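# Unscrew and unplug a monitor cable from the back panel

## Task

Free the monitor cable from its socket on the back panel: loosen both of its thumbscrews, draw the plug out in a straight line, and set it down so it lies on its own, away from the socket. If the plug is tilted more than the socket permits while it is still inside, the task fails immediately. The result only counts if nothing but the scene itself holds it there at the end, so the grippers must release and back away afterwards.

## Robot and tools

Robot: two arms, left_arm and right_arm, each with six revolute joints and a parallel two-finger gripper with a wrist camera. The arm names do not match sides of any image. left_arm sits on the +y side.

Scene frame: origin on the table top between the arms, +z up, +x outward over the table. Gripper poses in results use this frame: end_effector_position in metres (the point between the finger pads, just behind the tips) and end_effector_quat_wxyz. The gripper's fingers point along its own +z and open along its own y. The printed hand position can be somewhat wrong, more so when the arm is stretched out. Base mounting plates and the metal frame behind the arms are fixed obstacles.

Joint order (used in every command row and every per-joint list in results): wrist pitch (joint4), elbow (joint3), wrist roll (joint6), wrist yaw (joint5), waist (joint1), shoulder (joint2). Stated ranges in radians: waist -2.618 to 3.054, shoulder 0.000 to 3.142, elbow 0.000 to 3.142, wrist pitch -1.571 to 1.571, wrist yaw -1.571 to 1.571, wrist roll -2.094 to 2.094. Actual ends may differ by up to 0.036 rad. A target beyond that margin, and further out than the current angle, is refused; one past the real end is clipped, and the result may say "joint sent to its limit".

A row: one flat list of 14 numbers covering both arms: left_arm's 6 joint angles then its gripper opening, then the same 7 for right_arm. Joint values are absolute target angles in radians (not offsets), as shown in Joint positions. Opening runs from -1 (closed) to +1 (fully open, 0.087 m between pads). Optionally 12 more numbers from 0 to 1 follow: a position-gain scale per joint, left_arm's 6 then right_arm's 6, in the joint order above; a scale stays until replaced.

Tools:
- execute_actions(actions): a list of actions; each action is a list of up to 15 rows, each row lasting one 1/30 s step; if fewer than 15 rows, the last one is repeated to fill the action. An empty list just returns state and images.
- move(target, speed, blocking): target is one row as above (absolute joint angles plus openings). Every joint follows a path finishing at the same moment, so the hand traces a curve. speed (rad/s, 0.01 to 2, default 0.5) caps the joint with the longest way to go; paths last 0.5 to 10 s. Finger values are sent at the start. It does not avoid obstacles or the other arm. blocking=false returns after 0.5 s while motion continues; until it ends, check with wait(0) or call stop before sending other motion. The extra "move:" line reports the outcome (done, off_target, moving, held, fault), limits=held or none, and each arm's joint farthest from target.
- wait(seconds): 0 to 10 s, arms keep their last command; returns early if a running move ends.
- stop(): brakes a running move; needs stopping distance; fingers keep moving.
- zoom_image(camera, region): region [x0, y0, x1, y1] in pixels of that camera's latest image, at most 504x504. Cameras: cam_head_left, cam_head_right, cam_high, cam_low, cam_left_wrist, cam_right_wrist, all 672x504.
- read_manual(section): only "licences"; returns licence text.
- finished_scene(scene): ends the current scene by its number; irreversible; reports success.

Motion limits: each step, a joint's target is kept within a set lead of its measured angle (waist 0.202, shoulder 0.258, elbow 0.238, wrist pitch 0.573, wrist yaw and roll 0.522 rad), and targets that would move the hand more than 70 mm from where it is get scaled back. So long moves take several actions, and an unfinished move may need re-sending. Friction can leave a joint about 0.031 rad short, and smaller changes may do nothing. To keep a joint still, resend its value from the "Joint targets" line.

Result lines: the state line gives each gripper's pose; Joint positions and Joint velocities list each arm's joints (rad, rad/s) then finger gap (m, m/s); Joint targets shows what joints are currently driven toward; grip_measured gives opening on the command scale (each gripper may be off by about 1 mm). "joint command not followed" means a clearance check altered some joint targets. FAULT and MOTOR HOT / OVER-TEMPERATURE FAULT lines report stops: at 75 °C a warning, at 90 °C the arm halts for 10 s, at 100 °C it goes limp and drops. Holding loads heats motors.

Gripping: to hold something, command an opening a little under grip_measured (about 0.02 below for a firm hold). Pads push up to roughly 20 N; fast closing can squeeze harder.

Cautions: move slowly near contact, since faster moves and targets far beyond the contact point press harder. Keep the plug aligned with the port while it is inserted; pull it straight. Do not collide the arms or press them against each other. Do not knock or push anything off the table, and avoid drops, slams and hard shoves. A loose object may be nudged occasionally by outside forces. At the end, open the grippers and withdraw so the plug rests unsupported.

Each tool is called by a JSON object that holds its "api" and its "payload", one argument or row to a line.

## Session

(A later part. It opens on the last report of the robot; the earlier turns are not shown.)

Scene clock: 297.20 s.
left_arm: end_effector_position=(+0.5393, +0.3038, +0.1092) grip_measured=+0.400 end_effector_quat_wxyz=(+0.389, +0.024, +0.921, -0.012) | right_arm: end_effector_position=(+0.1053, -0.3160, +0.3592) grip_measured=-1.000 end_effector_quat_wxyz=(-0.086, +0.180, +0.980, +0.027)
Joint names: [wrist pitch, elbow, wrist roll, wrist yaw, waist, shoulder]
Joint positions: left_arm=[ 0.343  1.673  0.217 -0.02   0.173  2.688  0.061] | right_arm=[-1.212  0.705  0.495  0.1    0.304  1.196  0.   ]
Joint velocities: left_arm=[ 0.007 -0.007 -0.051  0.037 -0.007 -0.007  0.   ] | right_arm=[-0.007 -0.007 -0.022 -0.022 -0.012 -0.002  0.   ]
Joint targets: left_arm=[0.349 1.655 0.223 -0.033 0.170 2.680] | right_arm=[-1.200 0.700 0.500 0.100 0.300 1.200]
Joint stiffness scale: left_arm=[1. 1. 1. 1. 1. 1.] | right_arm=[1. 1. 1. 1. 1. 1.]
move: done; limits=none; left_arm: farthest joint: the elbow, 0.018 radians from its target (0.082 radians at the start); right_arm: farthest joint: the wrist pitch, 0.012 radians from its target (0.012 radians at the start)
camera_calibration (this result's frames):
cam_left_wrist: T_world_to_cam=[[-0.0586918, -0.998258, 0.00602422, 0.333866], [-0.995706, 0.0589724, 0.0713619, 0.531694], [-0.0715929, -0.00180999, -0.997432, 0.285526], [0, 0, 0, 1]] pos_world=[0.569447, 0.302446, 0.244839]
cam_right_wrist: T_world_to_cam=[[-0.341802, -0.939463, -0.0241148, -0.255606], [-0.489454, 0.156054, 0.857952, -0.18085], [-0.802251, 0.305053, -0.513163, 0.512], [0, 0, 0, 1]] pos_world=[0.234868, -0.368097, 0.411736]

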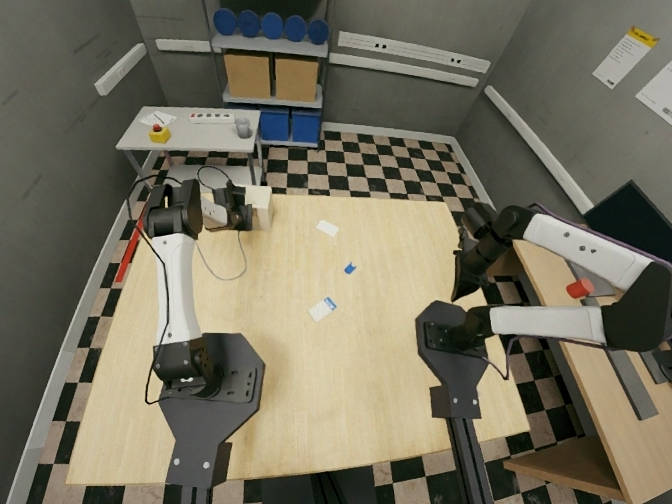

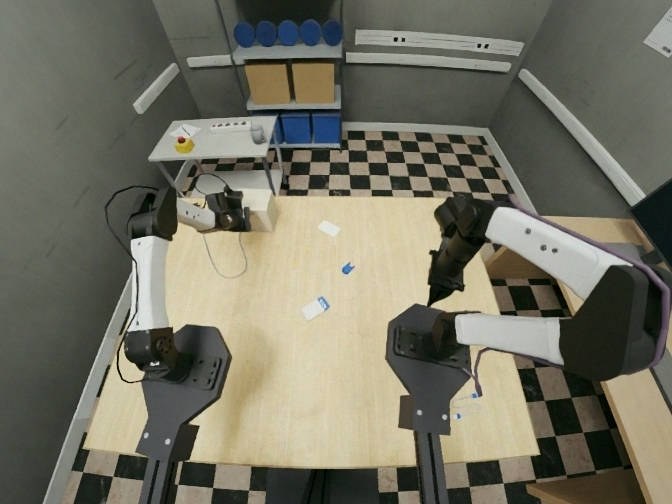

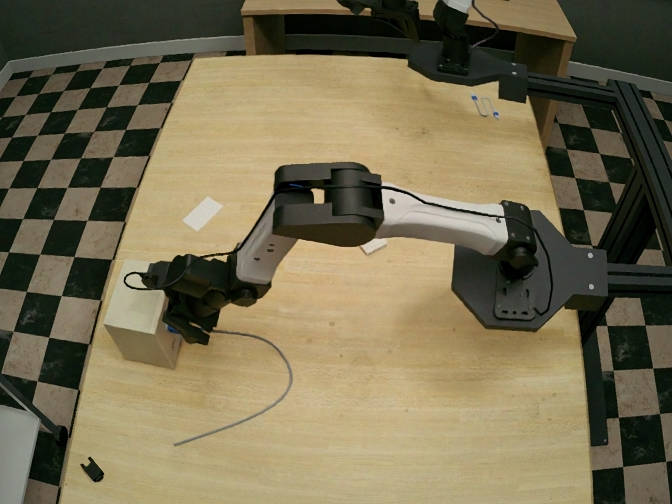

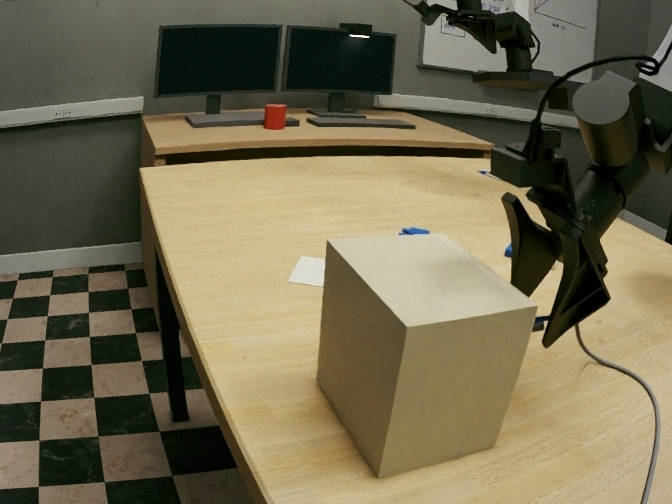

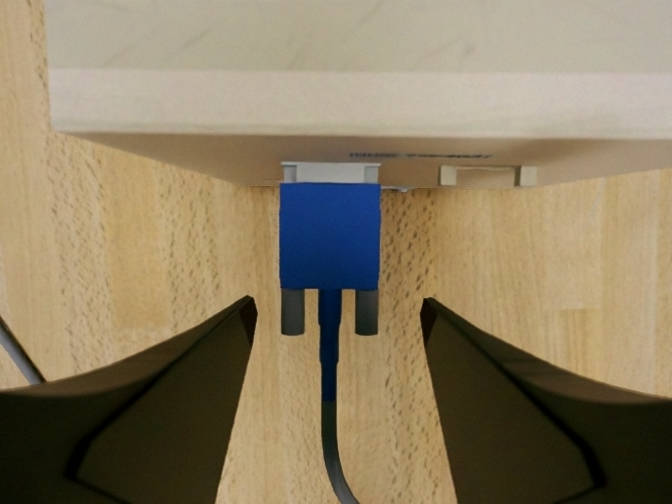

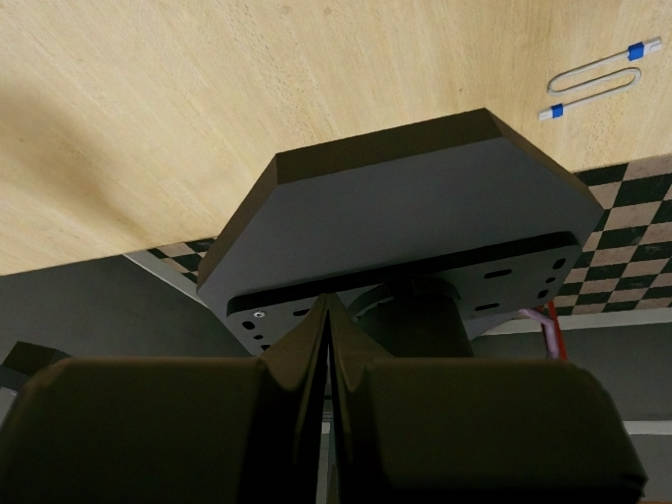

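{"api": "execute_actions", "payload": {
  "actions": [
    [[0.362,1.653,0.245,-0.066,0.160,2.70,0.4,-1.2,0.7,0.5,0.1,0.3,1.2,-1],[0.375,1.651,0.267,-0.099,0.150,2.705,0.4,-1.2,0.7,0.5,0.1,0.3,1.2,-1],[0.388,1.649,0.289,-0.133,0.139,2.71,0.4,-1.2,0.7,0.5,0.1,0.3,1.2,-1],[0.402,1.647,0.311,-0.166,0.128,2.715,0.4,-1.2,0.7,0.5,0.1,0.3,1.2,-1],[0.415,1.645,0.333,-0.199,0.118,2.72,0.4,-1.2,0.7,0.5,0.1,0.3,1.2,-1],[0.428,1.645,0.355,-0.232,0.107,2.727,0.4,-1.2,0.7,0.5,0.1,0.3,1.2,-1],[0.442,1.645,0.378,-0.266,0.096,2.734,0.4,-1.2,0.7,0.5,0.1,0.3,1.2,-1],[0.455,1.645,0.400,-0.299,0.086,2.741,0.4,-1.2,0.7,0.5,0.1,0.3,1.2,-1]],
    [[0.455,1.645,0.400,-0.299,0.086,2.741,0.25,-1.2,0.7,0.5,0.1,0.3,1.2,-1],[0.455,1.645,0.400,-0.299,0.086,2.741,0.1,-1.2,0.7,0.5,0.1,0.3,1.2,-1],[0.455,1.645,0.400,-0.299,0.086,2.741,-0.03,-1.2,0.7,0.5,0.1,0.3,1.2,-1],[0.455,1.645,0.400,-0.299,0.086,2.741,-0.12,-1.2,0.7,0.5,0.1,0.3,1.2,-1],[0.455,1.65,0.396,-0.299,0.088,2.735,-0.18,-1.2,0.7,0.5,0.1,0.3,1.2,-1],[0.455,1.66,0.396,-0.299,0.09,2.725,-0.22,-1.2,0.7,0.5,0.1,0.3,1.2,-1],[0.455,1.66,0.396,-0.299,0.09,2.725,-0.245,-1.2,0.7,0.5,0.1,0.3,1.2,-1],[0.455,1.66,0.396,-0.299,0.09,2.725,-0.265,-1.2,0.7,0.5,0.1,0.3,1.2,-1],[0.455,1.66,0.396,-0.299,0.09,2.725,-0.28,-1.2,0.7,0.5,0.1,0.3,1.2,-1],[0.455,1.66,0.396,-0.299,0.09,2.725,-0.29,-1.2,0.7,0.5,0.1,0.3,1.2,-1],[0.455,1.66,0.396,-0.299,0.09,2.725,-0.30,-1.2,0.7,0.5,0.1,0.3,1.2,-1],[0.455,1.66,0.396,-0.299,0.09,2.725,-0.31,-1.2,0.7,0.5,0.1,0.3,1.2,-1],[0.455,1.66,0.396,-0.299,0.092,2.725,-0.317,-1.2,0.7,0.5,0.1,0.3,1.2,-1],[0.445,1.665,0.392,-0.290,0.094,2.72,-0.324,-1.2,0.7,0.5,0.1,0.3,1.2,-1]],
    [[0.436,1.668,0.388,-0.280,0.095,2.716,-0.324,-1.2,0.7,0.5,0.1,0.3,1.2,-1],[0.430,1.668,0.380,-0.265,0.095,2.716,-0.324,-1.2,0.7,0.5,0.1,0.3,1.2,-1],[0.418,1.668,0.367,-0.247,0.096,2.716,-0.324,-1.2,0.7,0.5,0.1,0.3,1.2,-1],[0.407,1.668,0.349,-0.220,0.097,2.715,-0.324,-1.2,0.7,0.5,0.1,0.3,1.2,-1],[0.395,1.671,0.331,-0.194,0.106,2.709,-0.322,-1.2,0.7,0.5,0.1,0.3,1.2,-1],[0.384,1.675,0.313,-0.167,0.114,2.703,-0.322,-1.2,0.7,0.5,0.1,0.3,1.2,-1],[0.373,1.678,0.295,-0.141,0.123,2.698,-0.316,-1.2,0.7,0.5,0.1,0.3,1.2,-1],[0.363,1.679,0.278,-0.114,0.131,2.694,-0.311,-1.2,0.7,0.5,0.1,0.3,1.2,-1],[0.353,1.680,0.260,-0.087,0.140,2.690,-0.307,-1.2,0.7,0.5,0.1,0.3,1.2,-1],[0.343,1.682,0.243,-0.061,0.148,2.686,-0.303,-1.2,0.7,0.5,0.1,0.3,1.2,-1],[0.333,1.684,0.226,-0.034,0.157,2.683,-0.300,-1.2,0.7,0.5,0.1,0.3,1.2,-1],[0.324,1.686,0.209,-0.007,0.166,2.681,-0.297,-1.2,0.7,0.5,0.1,0.3,1.2,-1],[0.315,1.689,0.192,0.020,0.174,2.680,-0.295,-1.2,0.7,0.5,0.1,0.3,1.2,-1],[0.306,1.693,0.176,0.047,0.183,2.685,-0.293,-1.2,0.7,0.5,0.1,0.3,1.2,-1],[0.298,1.697,0.159,0.074,0.192,2.695,-0.292,-1.2,0.7,0.5,0.1,0.3,1.2,-1]],
    [[0.289,1.702,0.143,0.101,0.200,2.702,-0.292,-1.2,0.7,0.5,0.1,0.3,1.2,-1],[0.282,1.707,0.127,0.129,0.209,2.704,-0.293,-1.2,0.7,0.5,0.1,0.3,1.2,-1],[0.274,1.712,0.111,0.156,0.218,2.705,-0.295,-1.2,0.7,0.5,0.1,0.3,1.2,-1],[0.266,1.718,0.096,0.183,0.227,2.706,-0.297,-1.2,0.7,0.5,0.1,0.3,1.2,-1],[0.259,1.725,0.080,0.211,0.236,2.708,-0.300,-1.2,0.7,0.5,0.1,0.3,1.2,-1],[0.253,1.732,0.065,0.238,0.244,2.711,-0.303,-1.2,0.7,0.5,0.1,0.3,1.2,-1],[0.246,1.739,0.055,0.266,0.253,2.714,-0.307,-1.2,0.7,0.5,0.1,0.3,1.2,-1],[0.246,1.747,0.055,0.266,0.262,2.718,-0.311,-1.2,0.7,0.5,0.1,0.3,1.2,-1],[0.246,1.755,0.055,0.266,0.271,2.723,-0.316,-1.2,0.7,0.5,0.1,0.3,1.2,-1],[0.246,1.755,0.055,0.266,0.271,2.723,-0.32,-1.2,0.7,0.5,0.1,0.3,1.2,-1]],
    [[0.25,1.738,0.07,0.255,0.265,2.695,0.4,-1.2,0.7,0.5,0.1,0.3,1.2,-1]]
  ]
}}

{"api": "move", "payload": {
  "target": [0.349,1.655,0.223,-0.033,0.170,2.68,0.4,-1.2,0.7,0.5,0.1,0.3,1.2,-1],
  "speed": 0.5
}}

{"api": "zoom_image", "payload": {
  "camera": "cam_left_wrist",
  "region": [260,200,420,360]
}}

{"api": "zoom_image", "payload": {
  "camera": "cam_left_wrist",
  "region": [260,130,420,230]
}}

Scene clock: 302.63 s.
left_arm: end_effector_position=(+0.5408, +0.3073, +0.1156) grip_measured=+0.400 end_effector_quat_wxyz=(+0.382, -0.028, +0.912, -0.146) | right_arm: end_effector_position=(+0.1053, -0.3160, +0.3592) grip_measured=-1.000 end_effector_quat_wxyz=(-0.086, +0.180, +0.980, +0.027)
Joint names: [wrist pitch, elbow, wrist roll, wrist yaw, waist, shoulder]
Joint positions: left_arm=[0.246 1.737 0.077 0.255 0.265 2.69  0.061] | right_arm=[-1.212  0.705  0.495  0.1    0.304  1.196  0.   ]
Joint velocities: left_arm=[-0.066 -0.002 -0.051 -0.037  0.012 -0.012 -0.002] | right_arm=[-0.037 -0.007 -0.022 -0.051 -0.012 -0.017  0.   ]
Joint targets: left_arm=[0.250 1.738 0.070 0.255 0.265 2.695] | right_arm=[-1.200 0.700 0.500 0.100 0.300 1.200]
Joint stiffness scale: left_arm=[1. 1. 1. 1. 1. 1.] | right_arm=[1. 1. 1. 1. 1. 1.]
camera_calibration (this result's frames):
cam_left_wrist: T_world_to_cam=[[-0.0634399, -0.954825, 0.290318, 0.293819], [-0.99421, 0.0857485, 0.0647644, 0.524214], [-0.086733, -0.284529, -0.954736, 0.382134], [0, 0, 0, 1]] pos_world=[0.572962, 0.344323, 0.245585]
cam_right_wrist: T_world_to_cam=[[-0.341802, -0.939463, -0.0241148, -0.255606], [-0.489454, 0.156054, 0.857952, -0.18085], [-0.802251, 0.305053, -0.513163, 0.512], [0, 0, 0, 1]] pos_world=[0.234868, -0.368097, 0.411736]

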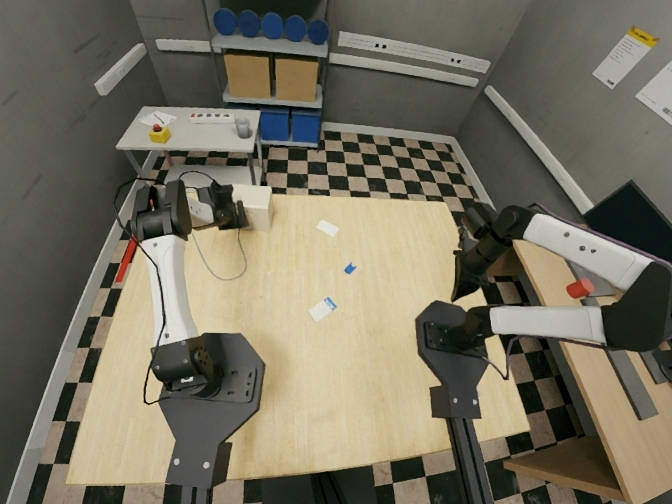

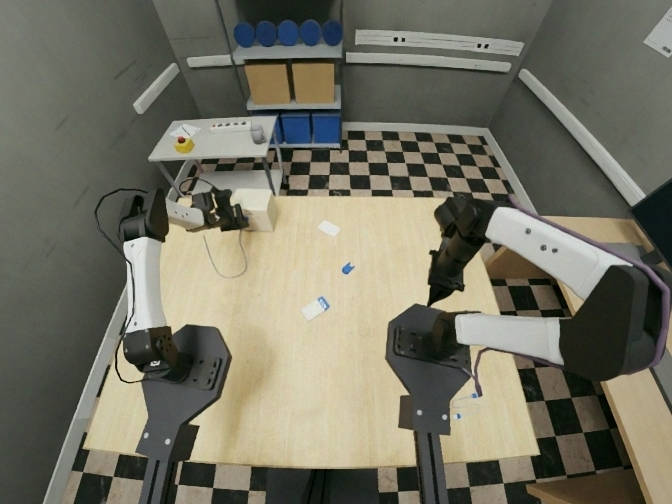

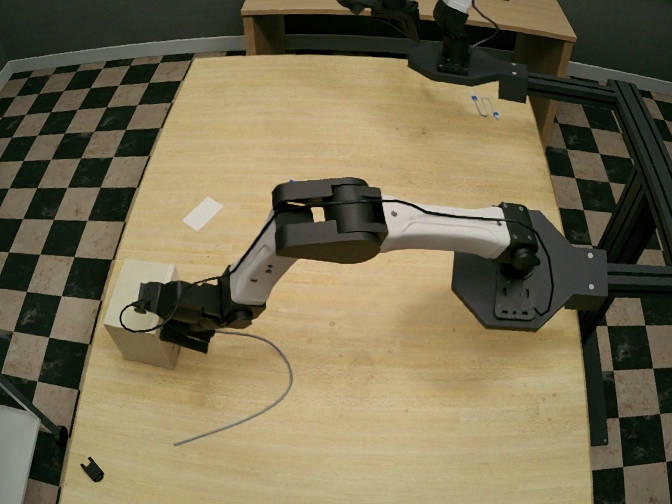

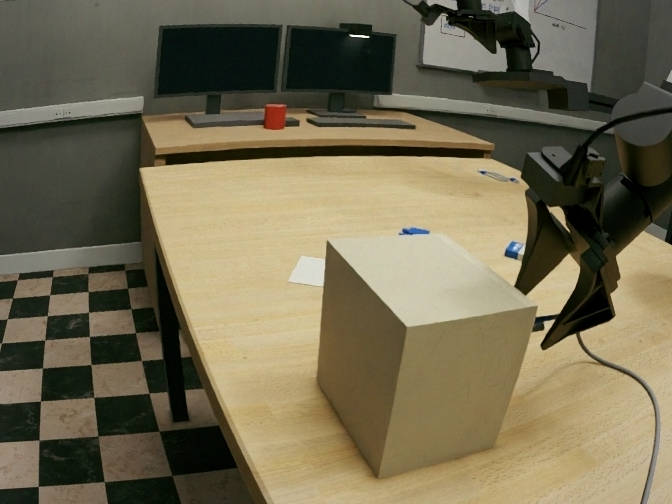

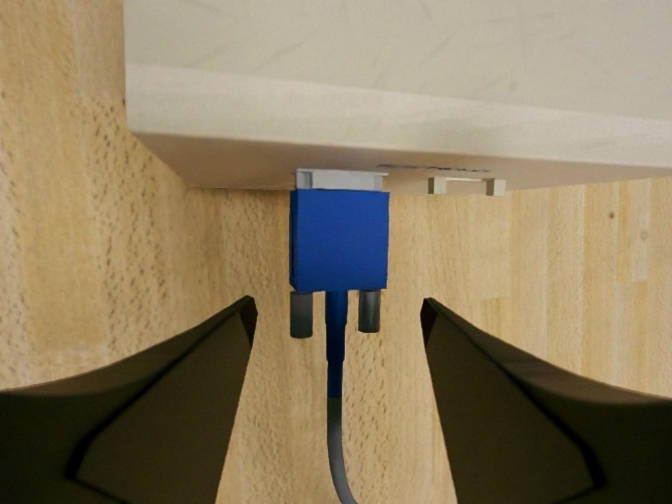

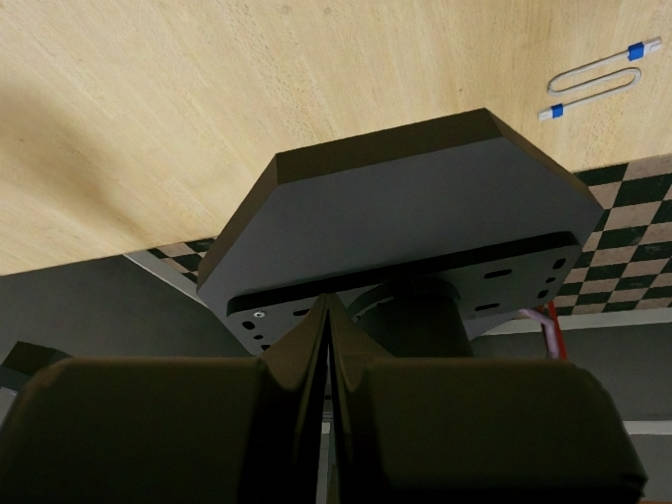

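Scene clock: 304.00 s.
left_arm: end_effector_position=(+0.5387, +0.3035, +0.1079) grip_measured=+0.400 end_effector_quat_wxyz=(+0.388, +0.025, +0.921, -0.012) | right_arm: end_effector_position=(+0.1053, -0.3160, +0.3592) grip_measured=-1.000 end_effector_quat_wxyz=(-0.086, +0.180, +0.980, +0.027)
Joint names: [wrist pitch, elbow, wrist roll, wrist yaw, waist, shoulder]
Joint positions: left_arm=[ 0.343  1.674  0.217 -0.021  0.173  2.69   0.061] | right_arm=[-1.212  0.705  0.495  0.1    0.304  1.196  0.   ]
Joint velocities: left_arm=[ 0.037 -0.012  0.051  0.022 -0.007 -0.012  0.   ] | right_arm=[-0.037  0.022 -0.007 -0.022 -0.017 -0.002  0.   ]
Joint targets: left_arm=[0.349 1.655 0.223 -0.033 0.170 2.680] | right_arm=[-1.200 0.700 0.500 0.100 0.300 1.200]
Joint stiffness scale: left_arm=[1. 1. 1. 1. 1. 1.] | right_arm=[1. 1. 1. 1. 1. 1.]
move: done; limits=none; left_arm: farthest joint: the elbow, 0.019 radians from its target (0.082 radians at the start); right_arm: farthest joint: the wrist pitch, 0.012 radians from its target (0.012 radians at the start)
camera_calibration (this result's frames):
cam_left_wrist: T_world_to_cam=[[-0.0588037, -0.998251, 0.00608368, 0.333662], [-0.99553, 0.0590925, 0.073672, 0.53076], [-0.0739027, -0.00172429, -0.997264, 0.285325], [0, 0, 0, 1]] pos_world=[0.569095, 0.302207, 0.243413]
cam_right_wrist: T_world_to_cam=[[-0.341802, -0.939463, -0.0241148, -0.255606], [-0.489454, 0.156054, 0.857952, -0.18085], [-0.802251, 0.305053, -0.513163, 0.512], [0, 0, 0, 1]] pos_world=[0.234868, -0.368097, 0.411736]

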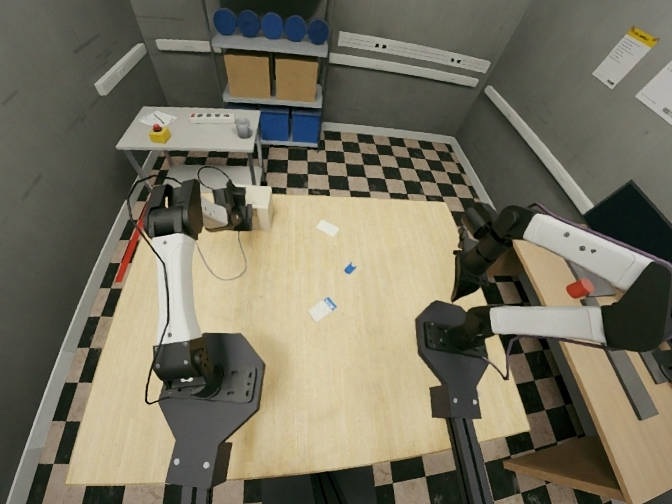

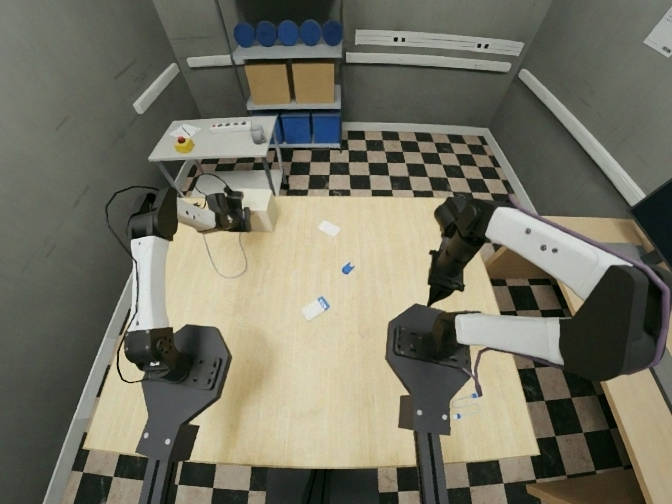

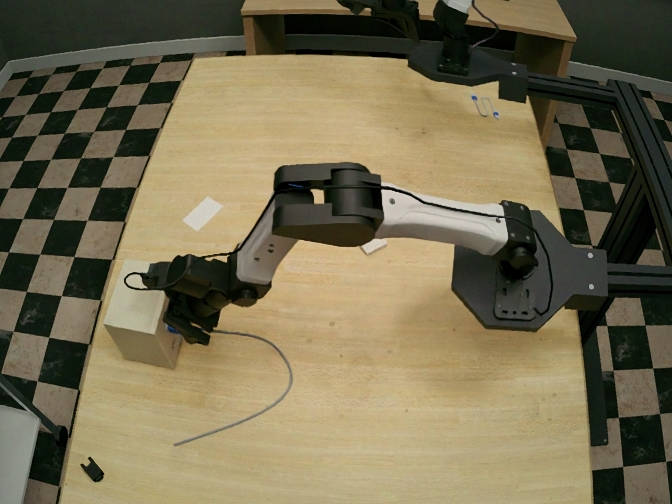

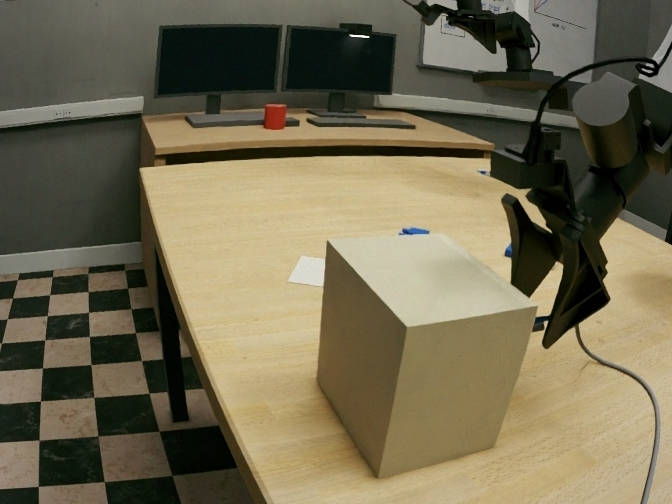

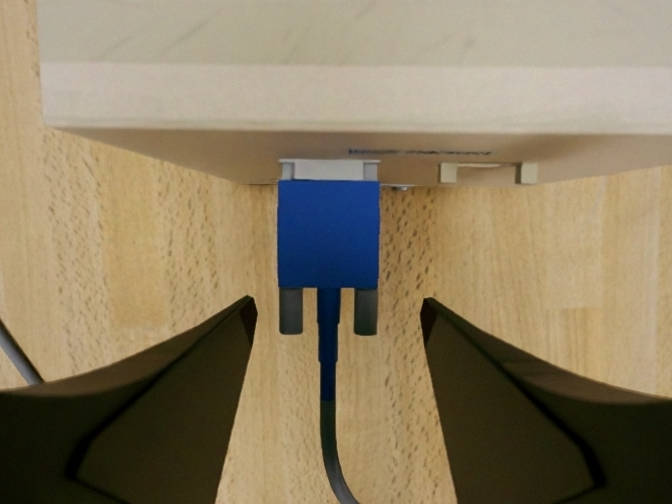

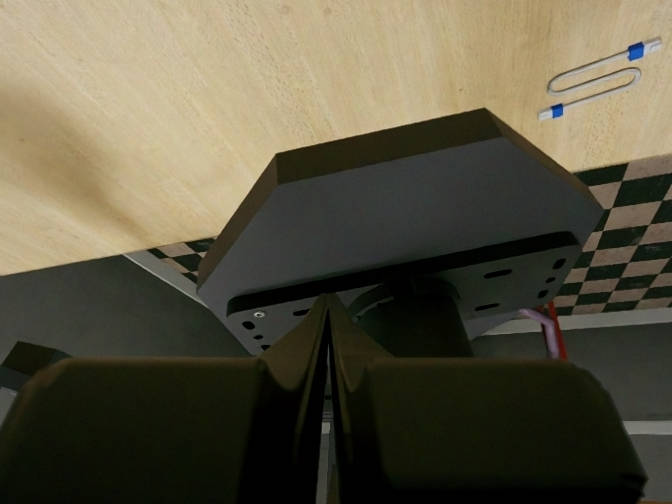

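Region (260, 200, 420, 360) of cam_left_wrist's 672x504 image, scaled by 3.150, with more detail than that image has.

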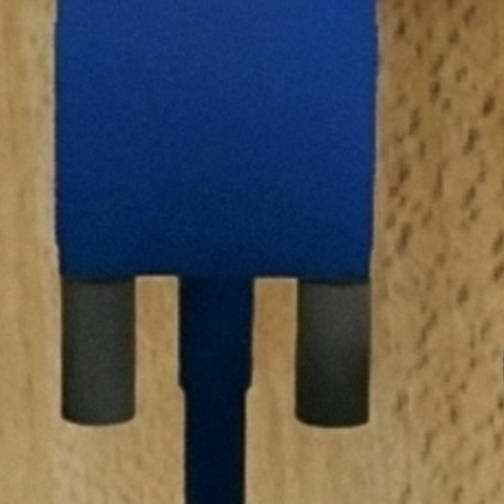

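Region (260, 130, 420, 230) of cam_left_wrist's 672x504 image, scaled by 3.150, with more detail than that image has; it fills the top 315 rows of this view, and the rest is white.

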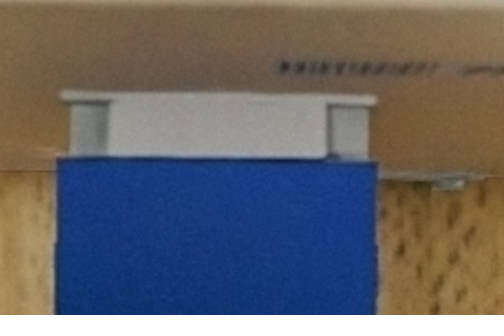

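{"api": "execute_actions", "payload": {
  "actions": [
    [[0.362,1.652,0.245,-0.066,0.160,2.70,0.4,-1.2,0.7,0.5,0.1,0.3,1.2,-1],[0.375,1.650,0.267,-0.099,0.150,2.705,0.4,-1.2,0.7,0.5,0.1,0.3,1.2,-1],[0.388,1.648,0.289,-0.133,0.139,2.71,0.4,-1.2,0.7,0.5,0.1,0.3,1.2,-1],[0.401,1.646,0.311,-0.166,0.128,2.714,0.4,-1.2,0.7,0.5,0.1,0.3,1.2,-1],[0.414,1.644,0.333,-0.199,0.118,2.718,0.4,-1.2,0.7,0.5,0.1,0.3,1.2,-1],[0.427,1.642,0.355,-0.232,0.107,2.722,0.4,-1.2,0.7,0.5,0.1,0.3,1.2,-1],[0.440,1.640,0.378,-0.266,0.096,2.726,0.4,-1.2,0.7,0.5,0.1,0.3,1.2,-1],[0.452,1.638,0.400,-0.299,0.085,2.729,0.4,-1.2,0.7,0.5,0.1,0.3,1.2,-1]],
    [[0.452,1.638,0.400,-0.299,0.085,2.729,0.25,-1.2,0.7,0.5,0.1,0.3,1.2,-1],[0.452,1.638,0.400,-0.299,0.085,2.729,0.1,-1.2,0.7,0.5,0.1,0.3,1.2,-1],[0.452,1.638,0.400,-0.299,0.085,2.729,-0.03,-1.2,0.7,0.5,0.1,0.3,1.2,-1],[0.452,1.638,0.400,-0.299,0.085,2.729,-0.12,-1.2,0.7,0.5,0.1,0.3,1.2,-1],[0.452,1.645,0.396,-0.299,0.086,2.72,-0.18,-1.2,0.7,0.5,0.1,0.3,1.2,-1],[0.452,1.655,0.396,-0.299,0.087,2.713,-0.22,-1.2,0.7,0.5,0.1,0.3,1.2,-1],[0.452,1.655,0.396,-0.299,0.087,2.713,-0.245,-1.2,0.7,0.5,0.1,0.3,1.2,-1],[0.452,1.655,0.396,-0.299,0.087,2.713,-0.265,-1.2,0.7,0.5,0.1,0.3,1.2,-1],[0.452,1.655,0.396,-0.299,0.087,2.713,-0.28,-1.2,0.7,0.5,0.1,0.3,1.2,-1],[0.452,1.655,0.396,-0.299,0.087,2.713,-0.29,-1.2,0.7,0.5,0.1,0.3,1.2,-1],[0.452,1.655,0.396,-0.299,0.087,2.713,-0.30,-1.2,0.7,0.5,0.1,0.3,1.2,-1],[0.452,1.655,0.396,-0.299,0.087,2.713,-0.31,-1.2,0.7,0.5,0.1,0.3,1.2,-1],[0.452,1.655,0.396,-0.299,0.087,2.713,-0.317,-1.2,0.7,0.5,0.1,0.3,1.2,-1]]
  ]
}}

Scene clock: 307.83 s.
left_arm: end_effector_position=(+0.5419, +0.3045, +0.1159) grip_measured=-0.314 end_effector_quat_wxyz=(+0.392, +0.083, +0.907, +0.130) | right_arm: end_effector_position=(+0.1053, -0.3160, +0.3592) grip_measured=-1.000 end_effector_quat_wxyz=(-0.086, +0.180, +0.980, +0.027)
Joint names: [wrist pitch, elbow, wrist roll, wrist yaw, waist, shoulder]
Joint positions: left_arm=[ 0.452  1.656  0.395 -0.298  0.083  2.713  0.03 ] | right_arm=[-1.212  0.705  0.495  0.1    0.304  1.196  0.   ]
Joint velocities: left_arm=[-0.066 -0.007  0.125 -0.11   0.002 -0.002 -0.001] | right_arm=[ 0.007 -0.012  0.022 -0.051  0.002 -0.017  0.   ]
Joint targets: left_arm=[0.452 1.655 0.396 -0.299 0.087 2.713] | right_arm=[-1.200 0.700 0.500 0.100 0.300 1.200]
Joint stiffness scale: left_arm=[1. 1. 1. 1. 1. 1.] | right_arm=[1. 1. 1. 1. 1. 1.]
camera_calibration (this result's frames):
cam_left_wrist: T_world_to_cam=[[-0.0528564, -0.952697, -0.299289, 0.353016], [-0.997508, 0.0363452, 0.0604722, 0.542849], [-0.046734, 0.301739, -0.952244, 0.181274], [0, 0, 0, 1]] pos_world=[0.568627, 0.26189, 0.245443]
cam_right_wrist: T_world_to_cam=[[-0.341802, -0.939463, -0.0241148, -0.255606], [-0.489454, 0.156054, 0.857952, -0.18085], [-0.802251, 0.305053, -0.513163, 0.512], [0, 0, 0, 1]] pos_world=[0.234868, -0.368097, 0.411736]

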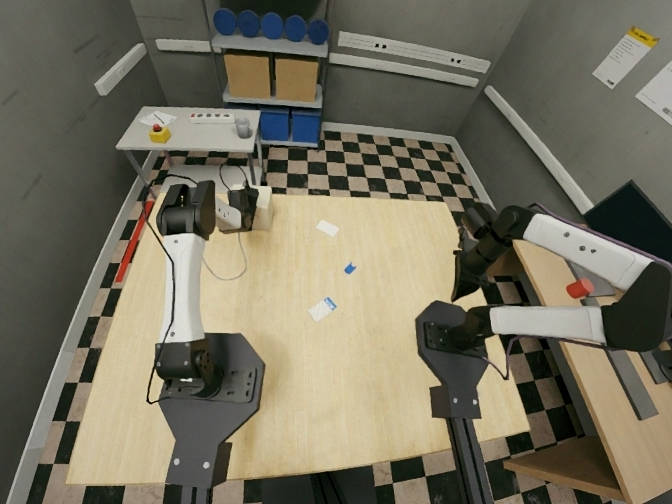

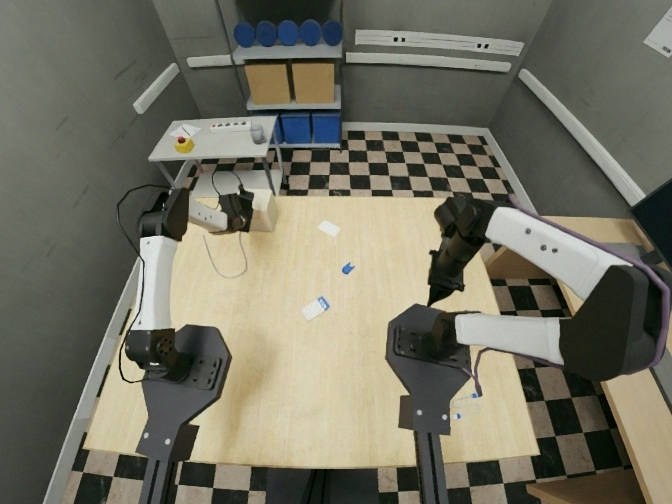

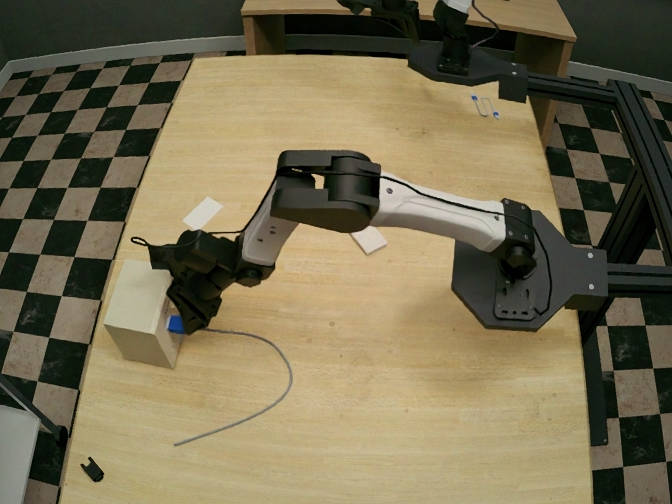

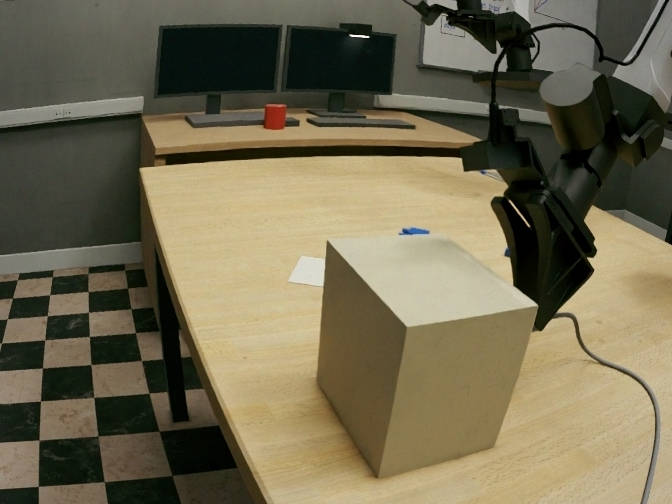

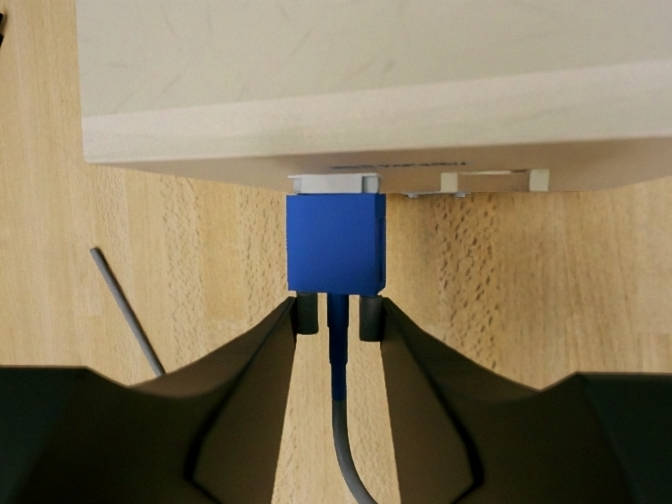

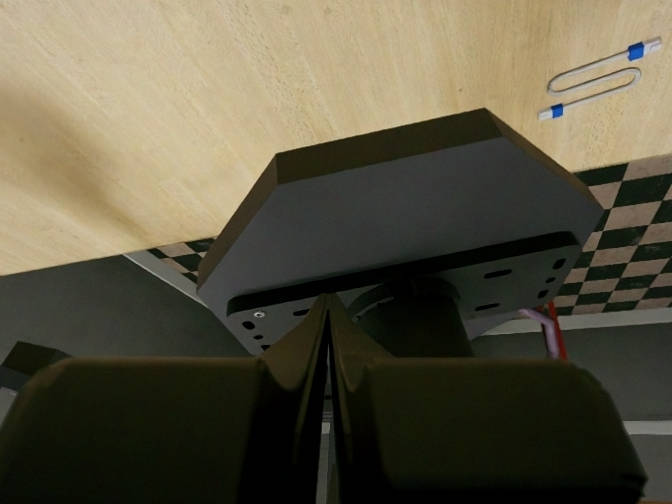

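{"api": "execute_actions", "payload": {
  "actions": [
    [[0.442,1.668,0.388,-0.283,0.092,2.707,-0.318,-1.2,0.7,0.5,0.1,0.3,1.2,-1],[0.436,1.670,0.380,-0.265,0.093,2.706,-0.318,-1.2,0.7,0.5,0.1,0.3,1.2,-1],[0.425,1.671,0.367,-0.247,0.094,2.705,-0.318,-1.2,0.7,0.5,0.1,0.3,1.2,-1],[0.414,1.672,0.349,-0.220,0.096,2.704,-0.318,-1.2,0.7,0.5,0.1,0.3,1.2,-1],[0.402,1.674,0.331,-0.194,0.105,2.701,-0.318,-1.2,0.7,0.5,0.1,0.3,1.2,-1],[0.391,1.676,0.313,-0.167,0.114,2.698,-0.318,-1.2,0.7,0.5,0.1,0.3,1.2,-1],[0.380,1.678,0.295,-0.141,0.123,2.695,-0.316,-1.2,0.7,0.5,0.1,0.3,1.2,-1],[0.370,1.681,0.278,-0.114,0.132,2.693,-0.311,-1.2,0.7,0.5,0.1,0.3,1.2,-1],[0.360,1.684,0.260,-0.087,0.141,2.691,-0.307,-1.2,0.7,0.5,0.1,0.3,1.2,-1],[0.350,1.687,0.243,-0.061,0.150,2.690,-0.303,-1.2,0.7,0.5,0.1,0.3,1.2,-1],[0.340,1.690,0.226,-0.034,0.159,2.689,-0.300,-1.2,0.7,0.5,0.1,0.3,1.2,-1],[0.331,1.694,0.209,-0.007,0.168,2.689,-0.297,-1.2,0.7,0.5,0.1,0.3,1.2,-1],[0.322,1.698,0.192,0.020,0.176,2.692,-0.295,-1.2,0.7,0.5,0.1,0.3,1.2,-1],[0.314,1.703,0.176,0.047,0.185,2.697,-0.293,-1.2,0.7,0.5,0.1,0.3,1.2,-1],[0.306,1.708,0.159,0.074,0.193,2.702,-0.292,-1.2,0.7,0.5,0.1,0.3,1.2,-1]],
    [[0.298,1.713,0.143,0.101,0.201,2.705,-0.292,-1.2,0.7,0.5,0.1,0.3,1.2,-1],[0.291,1.717,0.127,0.129,0.210,2.705,-0.293,-1.2,0.7,0.5,0.1,0.3,1.2,-1],[0.284,1.722,0.111,0.156,0.218,2.705,-0.295,-1.2,0.7,0.5,0.1,0.3,1.2,-1],[0.277,1.727,0.096,0.183,0.227,2.705,-0.297,-1.2,0.7,0.5,0.1,0.3,1.2,-1],[0.270,1.732,0.080,0.211,0.236,2.705,-0.300,-1.2,0.7,0.5,0.1,0.3,1.2,-1],[0.264,1.736,0.065,0.238,0.244,2.705,-0.303,-1.2,0.7,0.5,0.1,0.3,1.2,-1],[0.258,1.741,0.055,0.266,0.253,2.705,-0.307,-1.2,0.7,0.5,0.1,0.3,1.2,-1],[0.258,1.746,0.055,0.266,0.262,2.705,-0.311,-1.2,0.7,0.5,0.1,0.3,1.2,-1],[0.258,1.751,0.055,0.266,0.271,2.705,-0.316,-1.2,0.7,0.5,0.1,0.3,1.2,-1],[0.258,1.751,0.055,0.266,0.271,2.705,-0.32,-1.2,0.7,0.5,0.1,0.3,1.2,-1]],
    [[0.26,1.735,0.07,0.255,0.265,2.70,0.4,-1.2,0.7,0.5,0.1,0.3,1.2,-1]]
  ]
}}

{"api": "move", "payload": {
  "target": [0.349,1.655,0.223,-0.033,0.170,2.68,0.4,-1.2,0.7,0.5,0.1,0.3,1.2,-1],
  "speed": 0.5
}}

{"api": "zoom_image", "payload": {
  "camera": "cam_left_wrist",
  "region": [260,200,420,360]
}}

Scene clock: 310.53 s.
left_arm: end_effector_position=(+0.5428, +0.3092, +0.1199) grip_measured=+0.400 end_effector_quat_wxyz=(+0.386, -0.029, +0.911, -0.143) | right_arm: end_effector_position=(+0.1053, -0.3160, +0.3592) grip_measured=-1.000 end_effector_quat_wxyz=(-0.086, +0.180, +0.980, +0.027)
Joint names: [wrist pitch, elbow, wrist roll, wrist yaw, waist, shoulder]
Joint positions: left_arm=[0.254 1.731 0.076 0.251 0.266 2.681 0.061] | right_arm=[-1.212  0.705  0.495  0.1    0.304  1.196  0.   ]
Joint velocities: left_arm=[-0.022  0.007 -0.007  0.007 -0.012 -0.007 -0.001] | right_arm=[ 0.051  0.007  0.007  0.007  0.002 -0.012  0.   ]
Joint targets: left_arm=[0.260 1.735 0.070 0.255 0.265 2.700] | right_arm=[-1.200 0.700 0.500 0.100 0.300 1.200]
Joint stiffness scale: left_arm=[1. 1. 1. 1. 1. 1.] | right_arm=[1. 1. 1. 1. 1. 1.]
camera_calibration (this result's frames):
cam_left_wrist: T_world_to_cam=[[-0.0615007, -0.956239, 0.286051, 0.294377], [-0.995204, 0.0805934, 0.0554472, 0.528987], [-0.0760746, -0.281269, -0.956609, 0.380403], [0, 0, 0, 1]] pos_world=[0.573494, 0.345858, 0.250359]
cam_right_wrist: T_world_to_cam=[[-0.341802, -0.939463, -0.0241148, -0.255606], [-0.489454, 0.156054, 0.857952, -0.18085], [-0.802251, 0.305053, -0.513163, 0.512], [0, 0, 0, 1]] pos_world=[0.234868, -0.368097, 0.411736]

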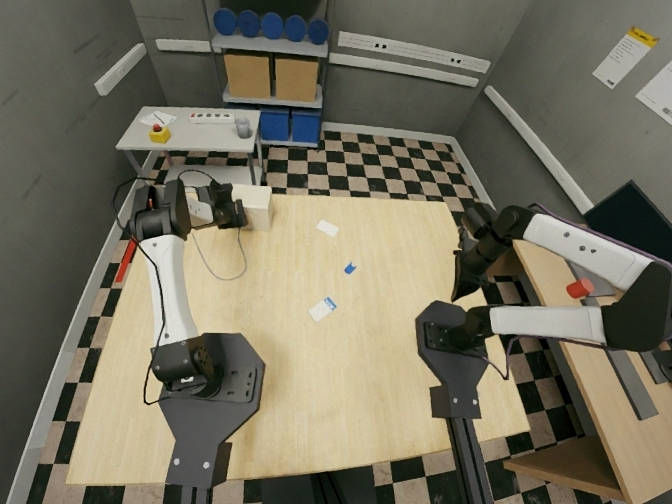

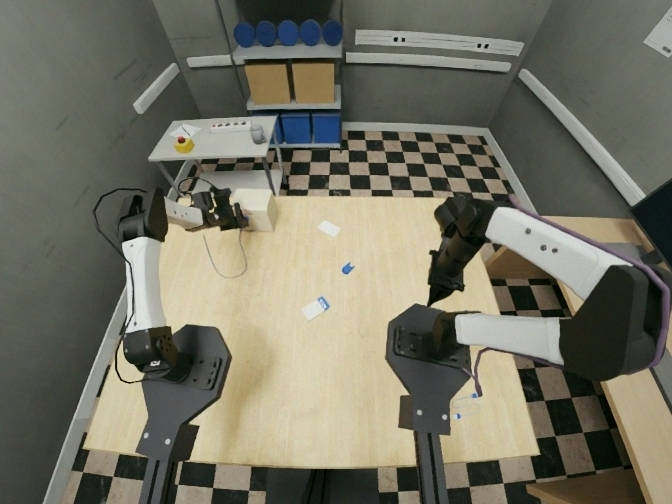

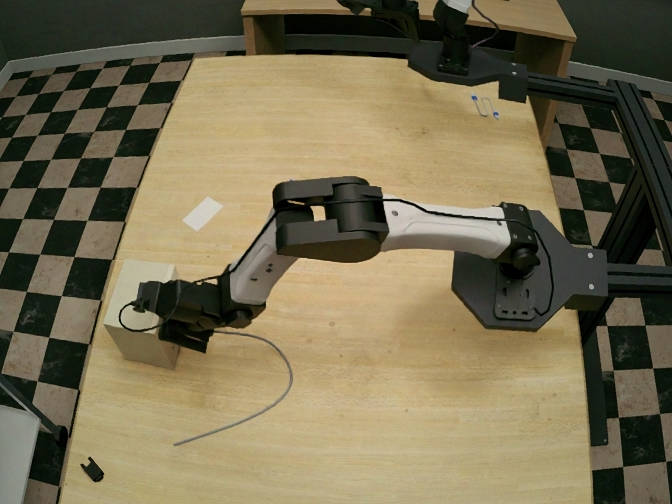

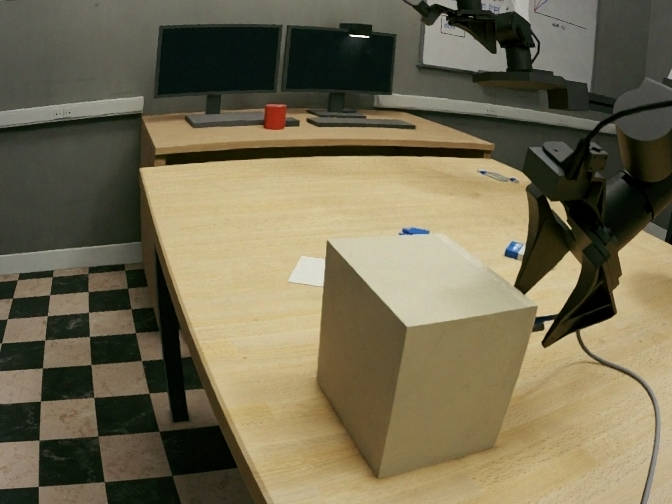

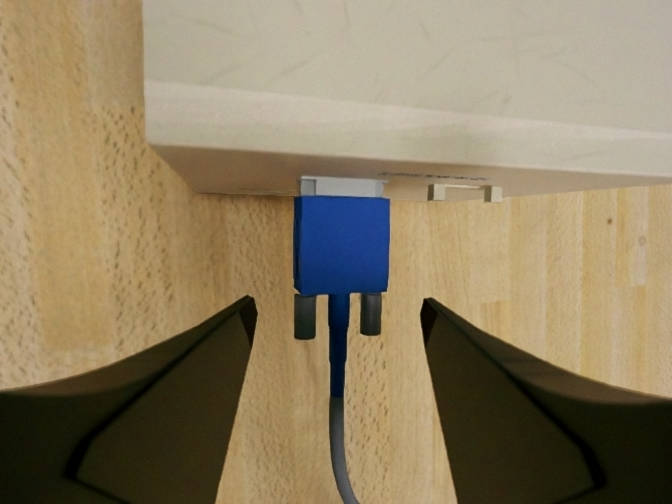

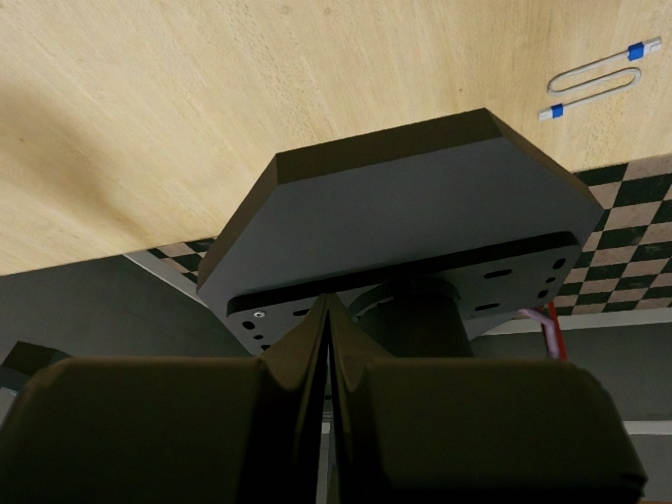

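Scene clock: 311.90 s.
left_arm: end_effector_position=(+0.5416, +0.3050, +0.1133) grip_measured=+0.400 end_effector_quat_wxyz=(+0.392, +0.024, +0.920, -0.011) | right_arm: end_effector_position=(+0.1053, -0.3160, +0.3592) grip_measured=-1.000 end_effector_quat_wxyz=(-0.086, +0.180, +0.980, +0.027)
Joint names: [wrist pitch, elbow, wrist roll, wrist yaw, waist, shoulder]
Joint positions: left_arm=[ 0.343  1.674  0.217 -0.021  0.174  2.681  0.061] | right_arm=[-1.212  0.705  0.495  0.1    0.304  1.196  0.   ]
Joint velocities: left_arm=[-0.051 -0.017 -0.037 -0.037  0.002  0.012  0.   ] | right_arm=[-0.081  0.022  0.007  0.007 -0.007 -0.002  0.   ]
Joint targets: left_arm=[0.349 1.655 0.223 -0.033 0.170 2.680] | right_arm=[-1.200 0.700 0.500 0.100 0.300 1.200]
Joint stiffness scale: left_arm=[1. 1. 1. 1. 1. 1.] | right_arm=[1. 1. 1. 1. 1. 1.]
move: done; limits=none; left_arm: farthest joint: the elbow, 0.019 radians from its target (0.076 radians at the start); right_arm: farthest joint: the wrist pitch, 0.012 radians from its target (0.012 radians at the start)
camera_calibration (this result's frames):
cam_left_wrist: T_world_to_cam=[[-0.0570485, -0.998362, 0.00439956, 0.334519], [-0.996303, 0.0572133, 0.0640924, 0.535297], [-0.0642392, -0.000726908, -0.997934, 0.285477], [0, 0, 0, 1]] pos_world=[0.57074, 0.303552, 0.249107]
cam_right_wrist: T_world_to_cam=[[-0.341802, -0.939463, -0.0241148, -0.255606], [-0.489454, 0.156054, 0.857952, -0.18085], [-0.802251, 0.305053, -0.513163, 0.512], [0, 0, 0, 1]] pos_world=[0.234868, -0.368097, 0.411736]

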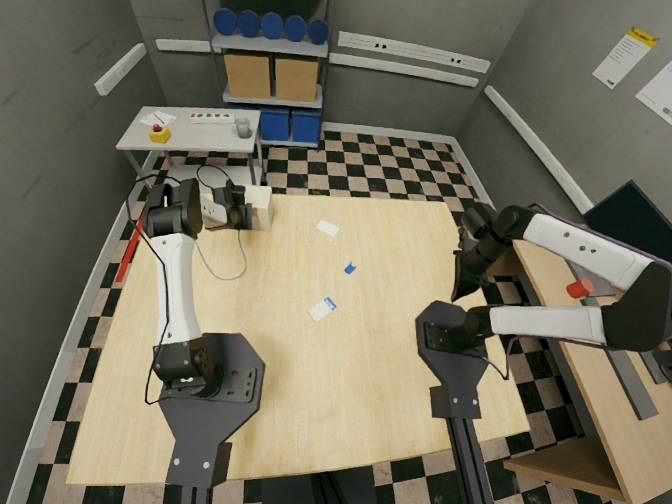

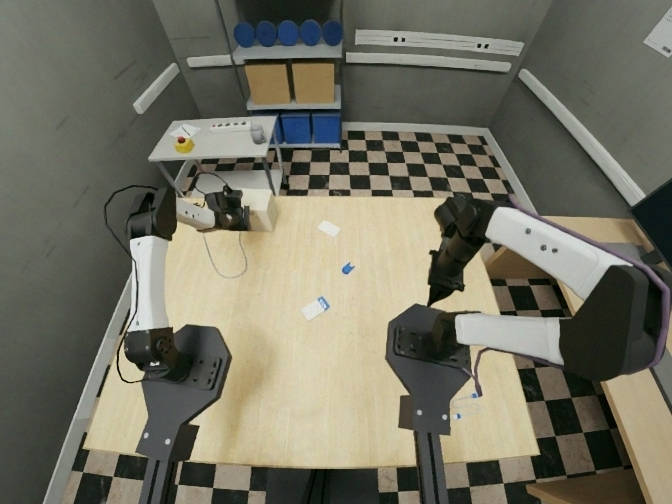

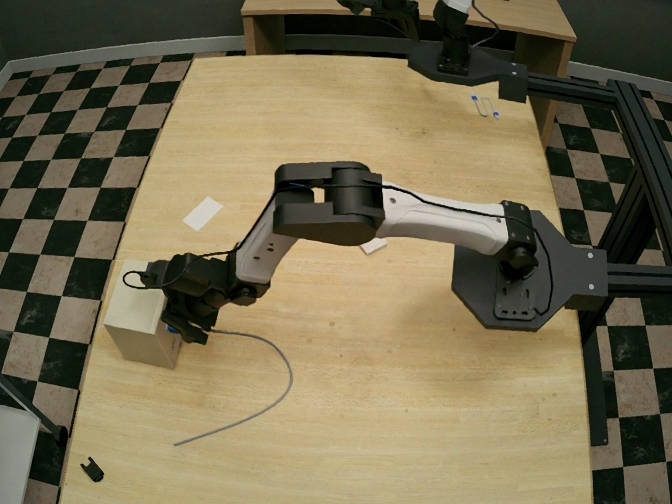

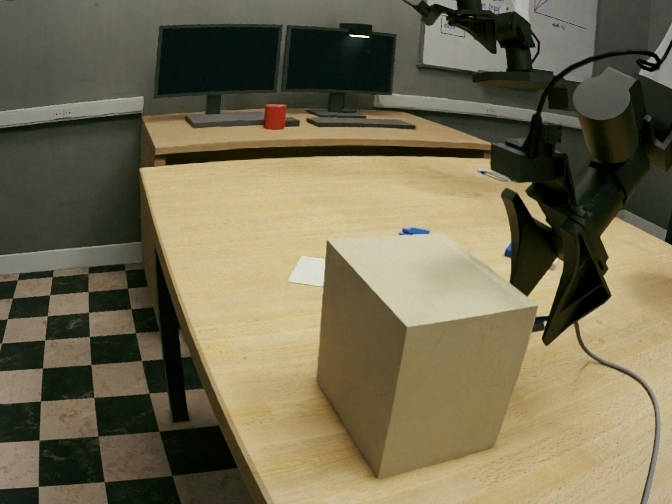

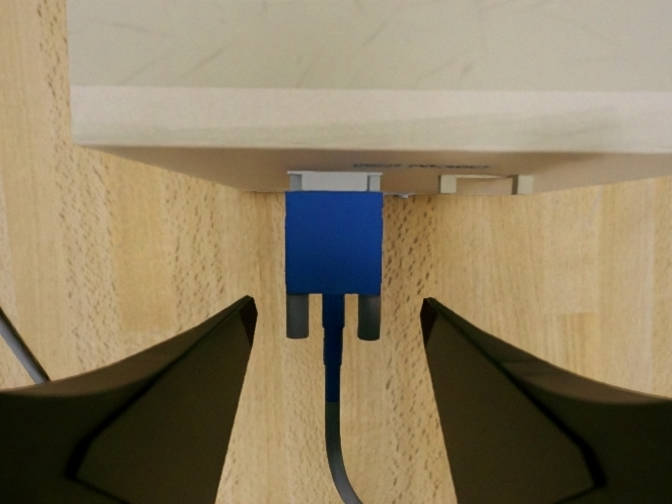

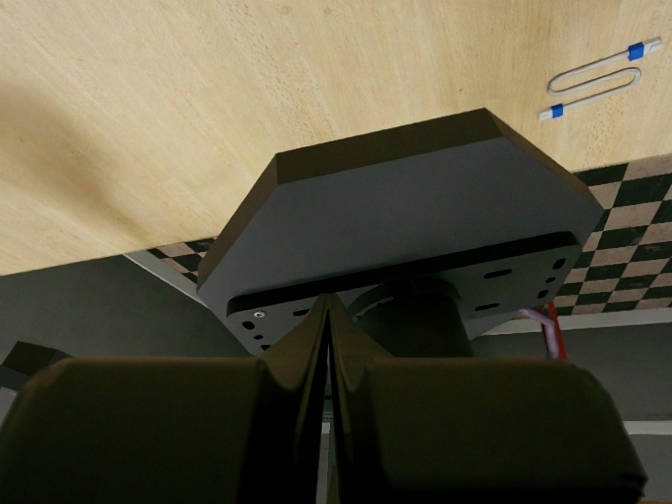

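Region (260, 200, 420, 360) of cam_left_wrist's 672x504 image, scaled by 3.150, with more detail than that image has.

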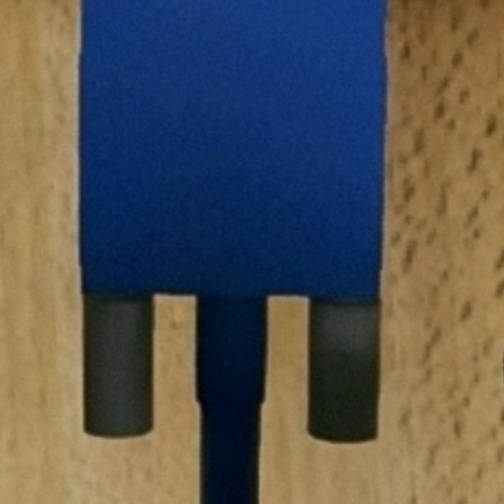

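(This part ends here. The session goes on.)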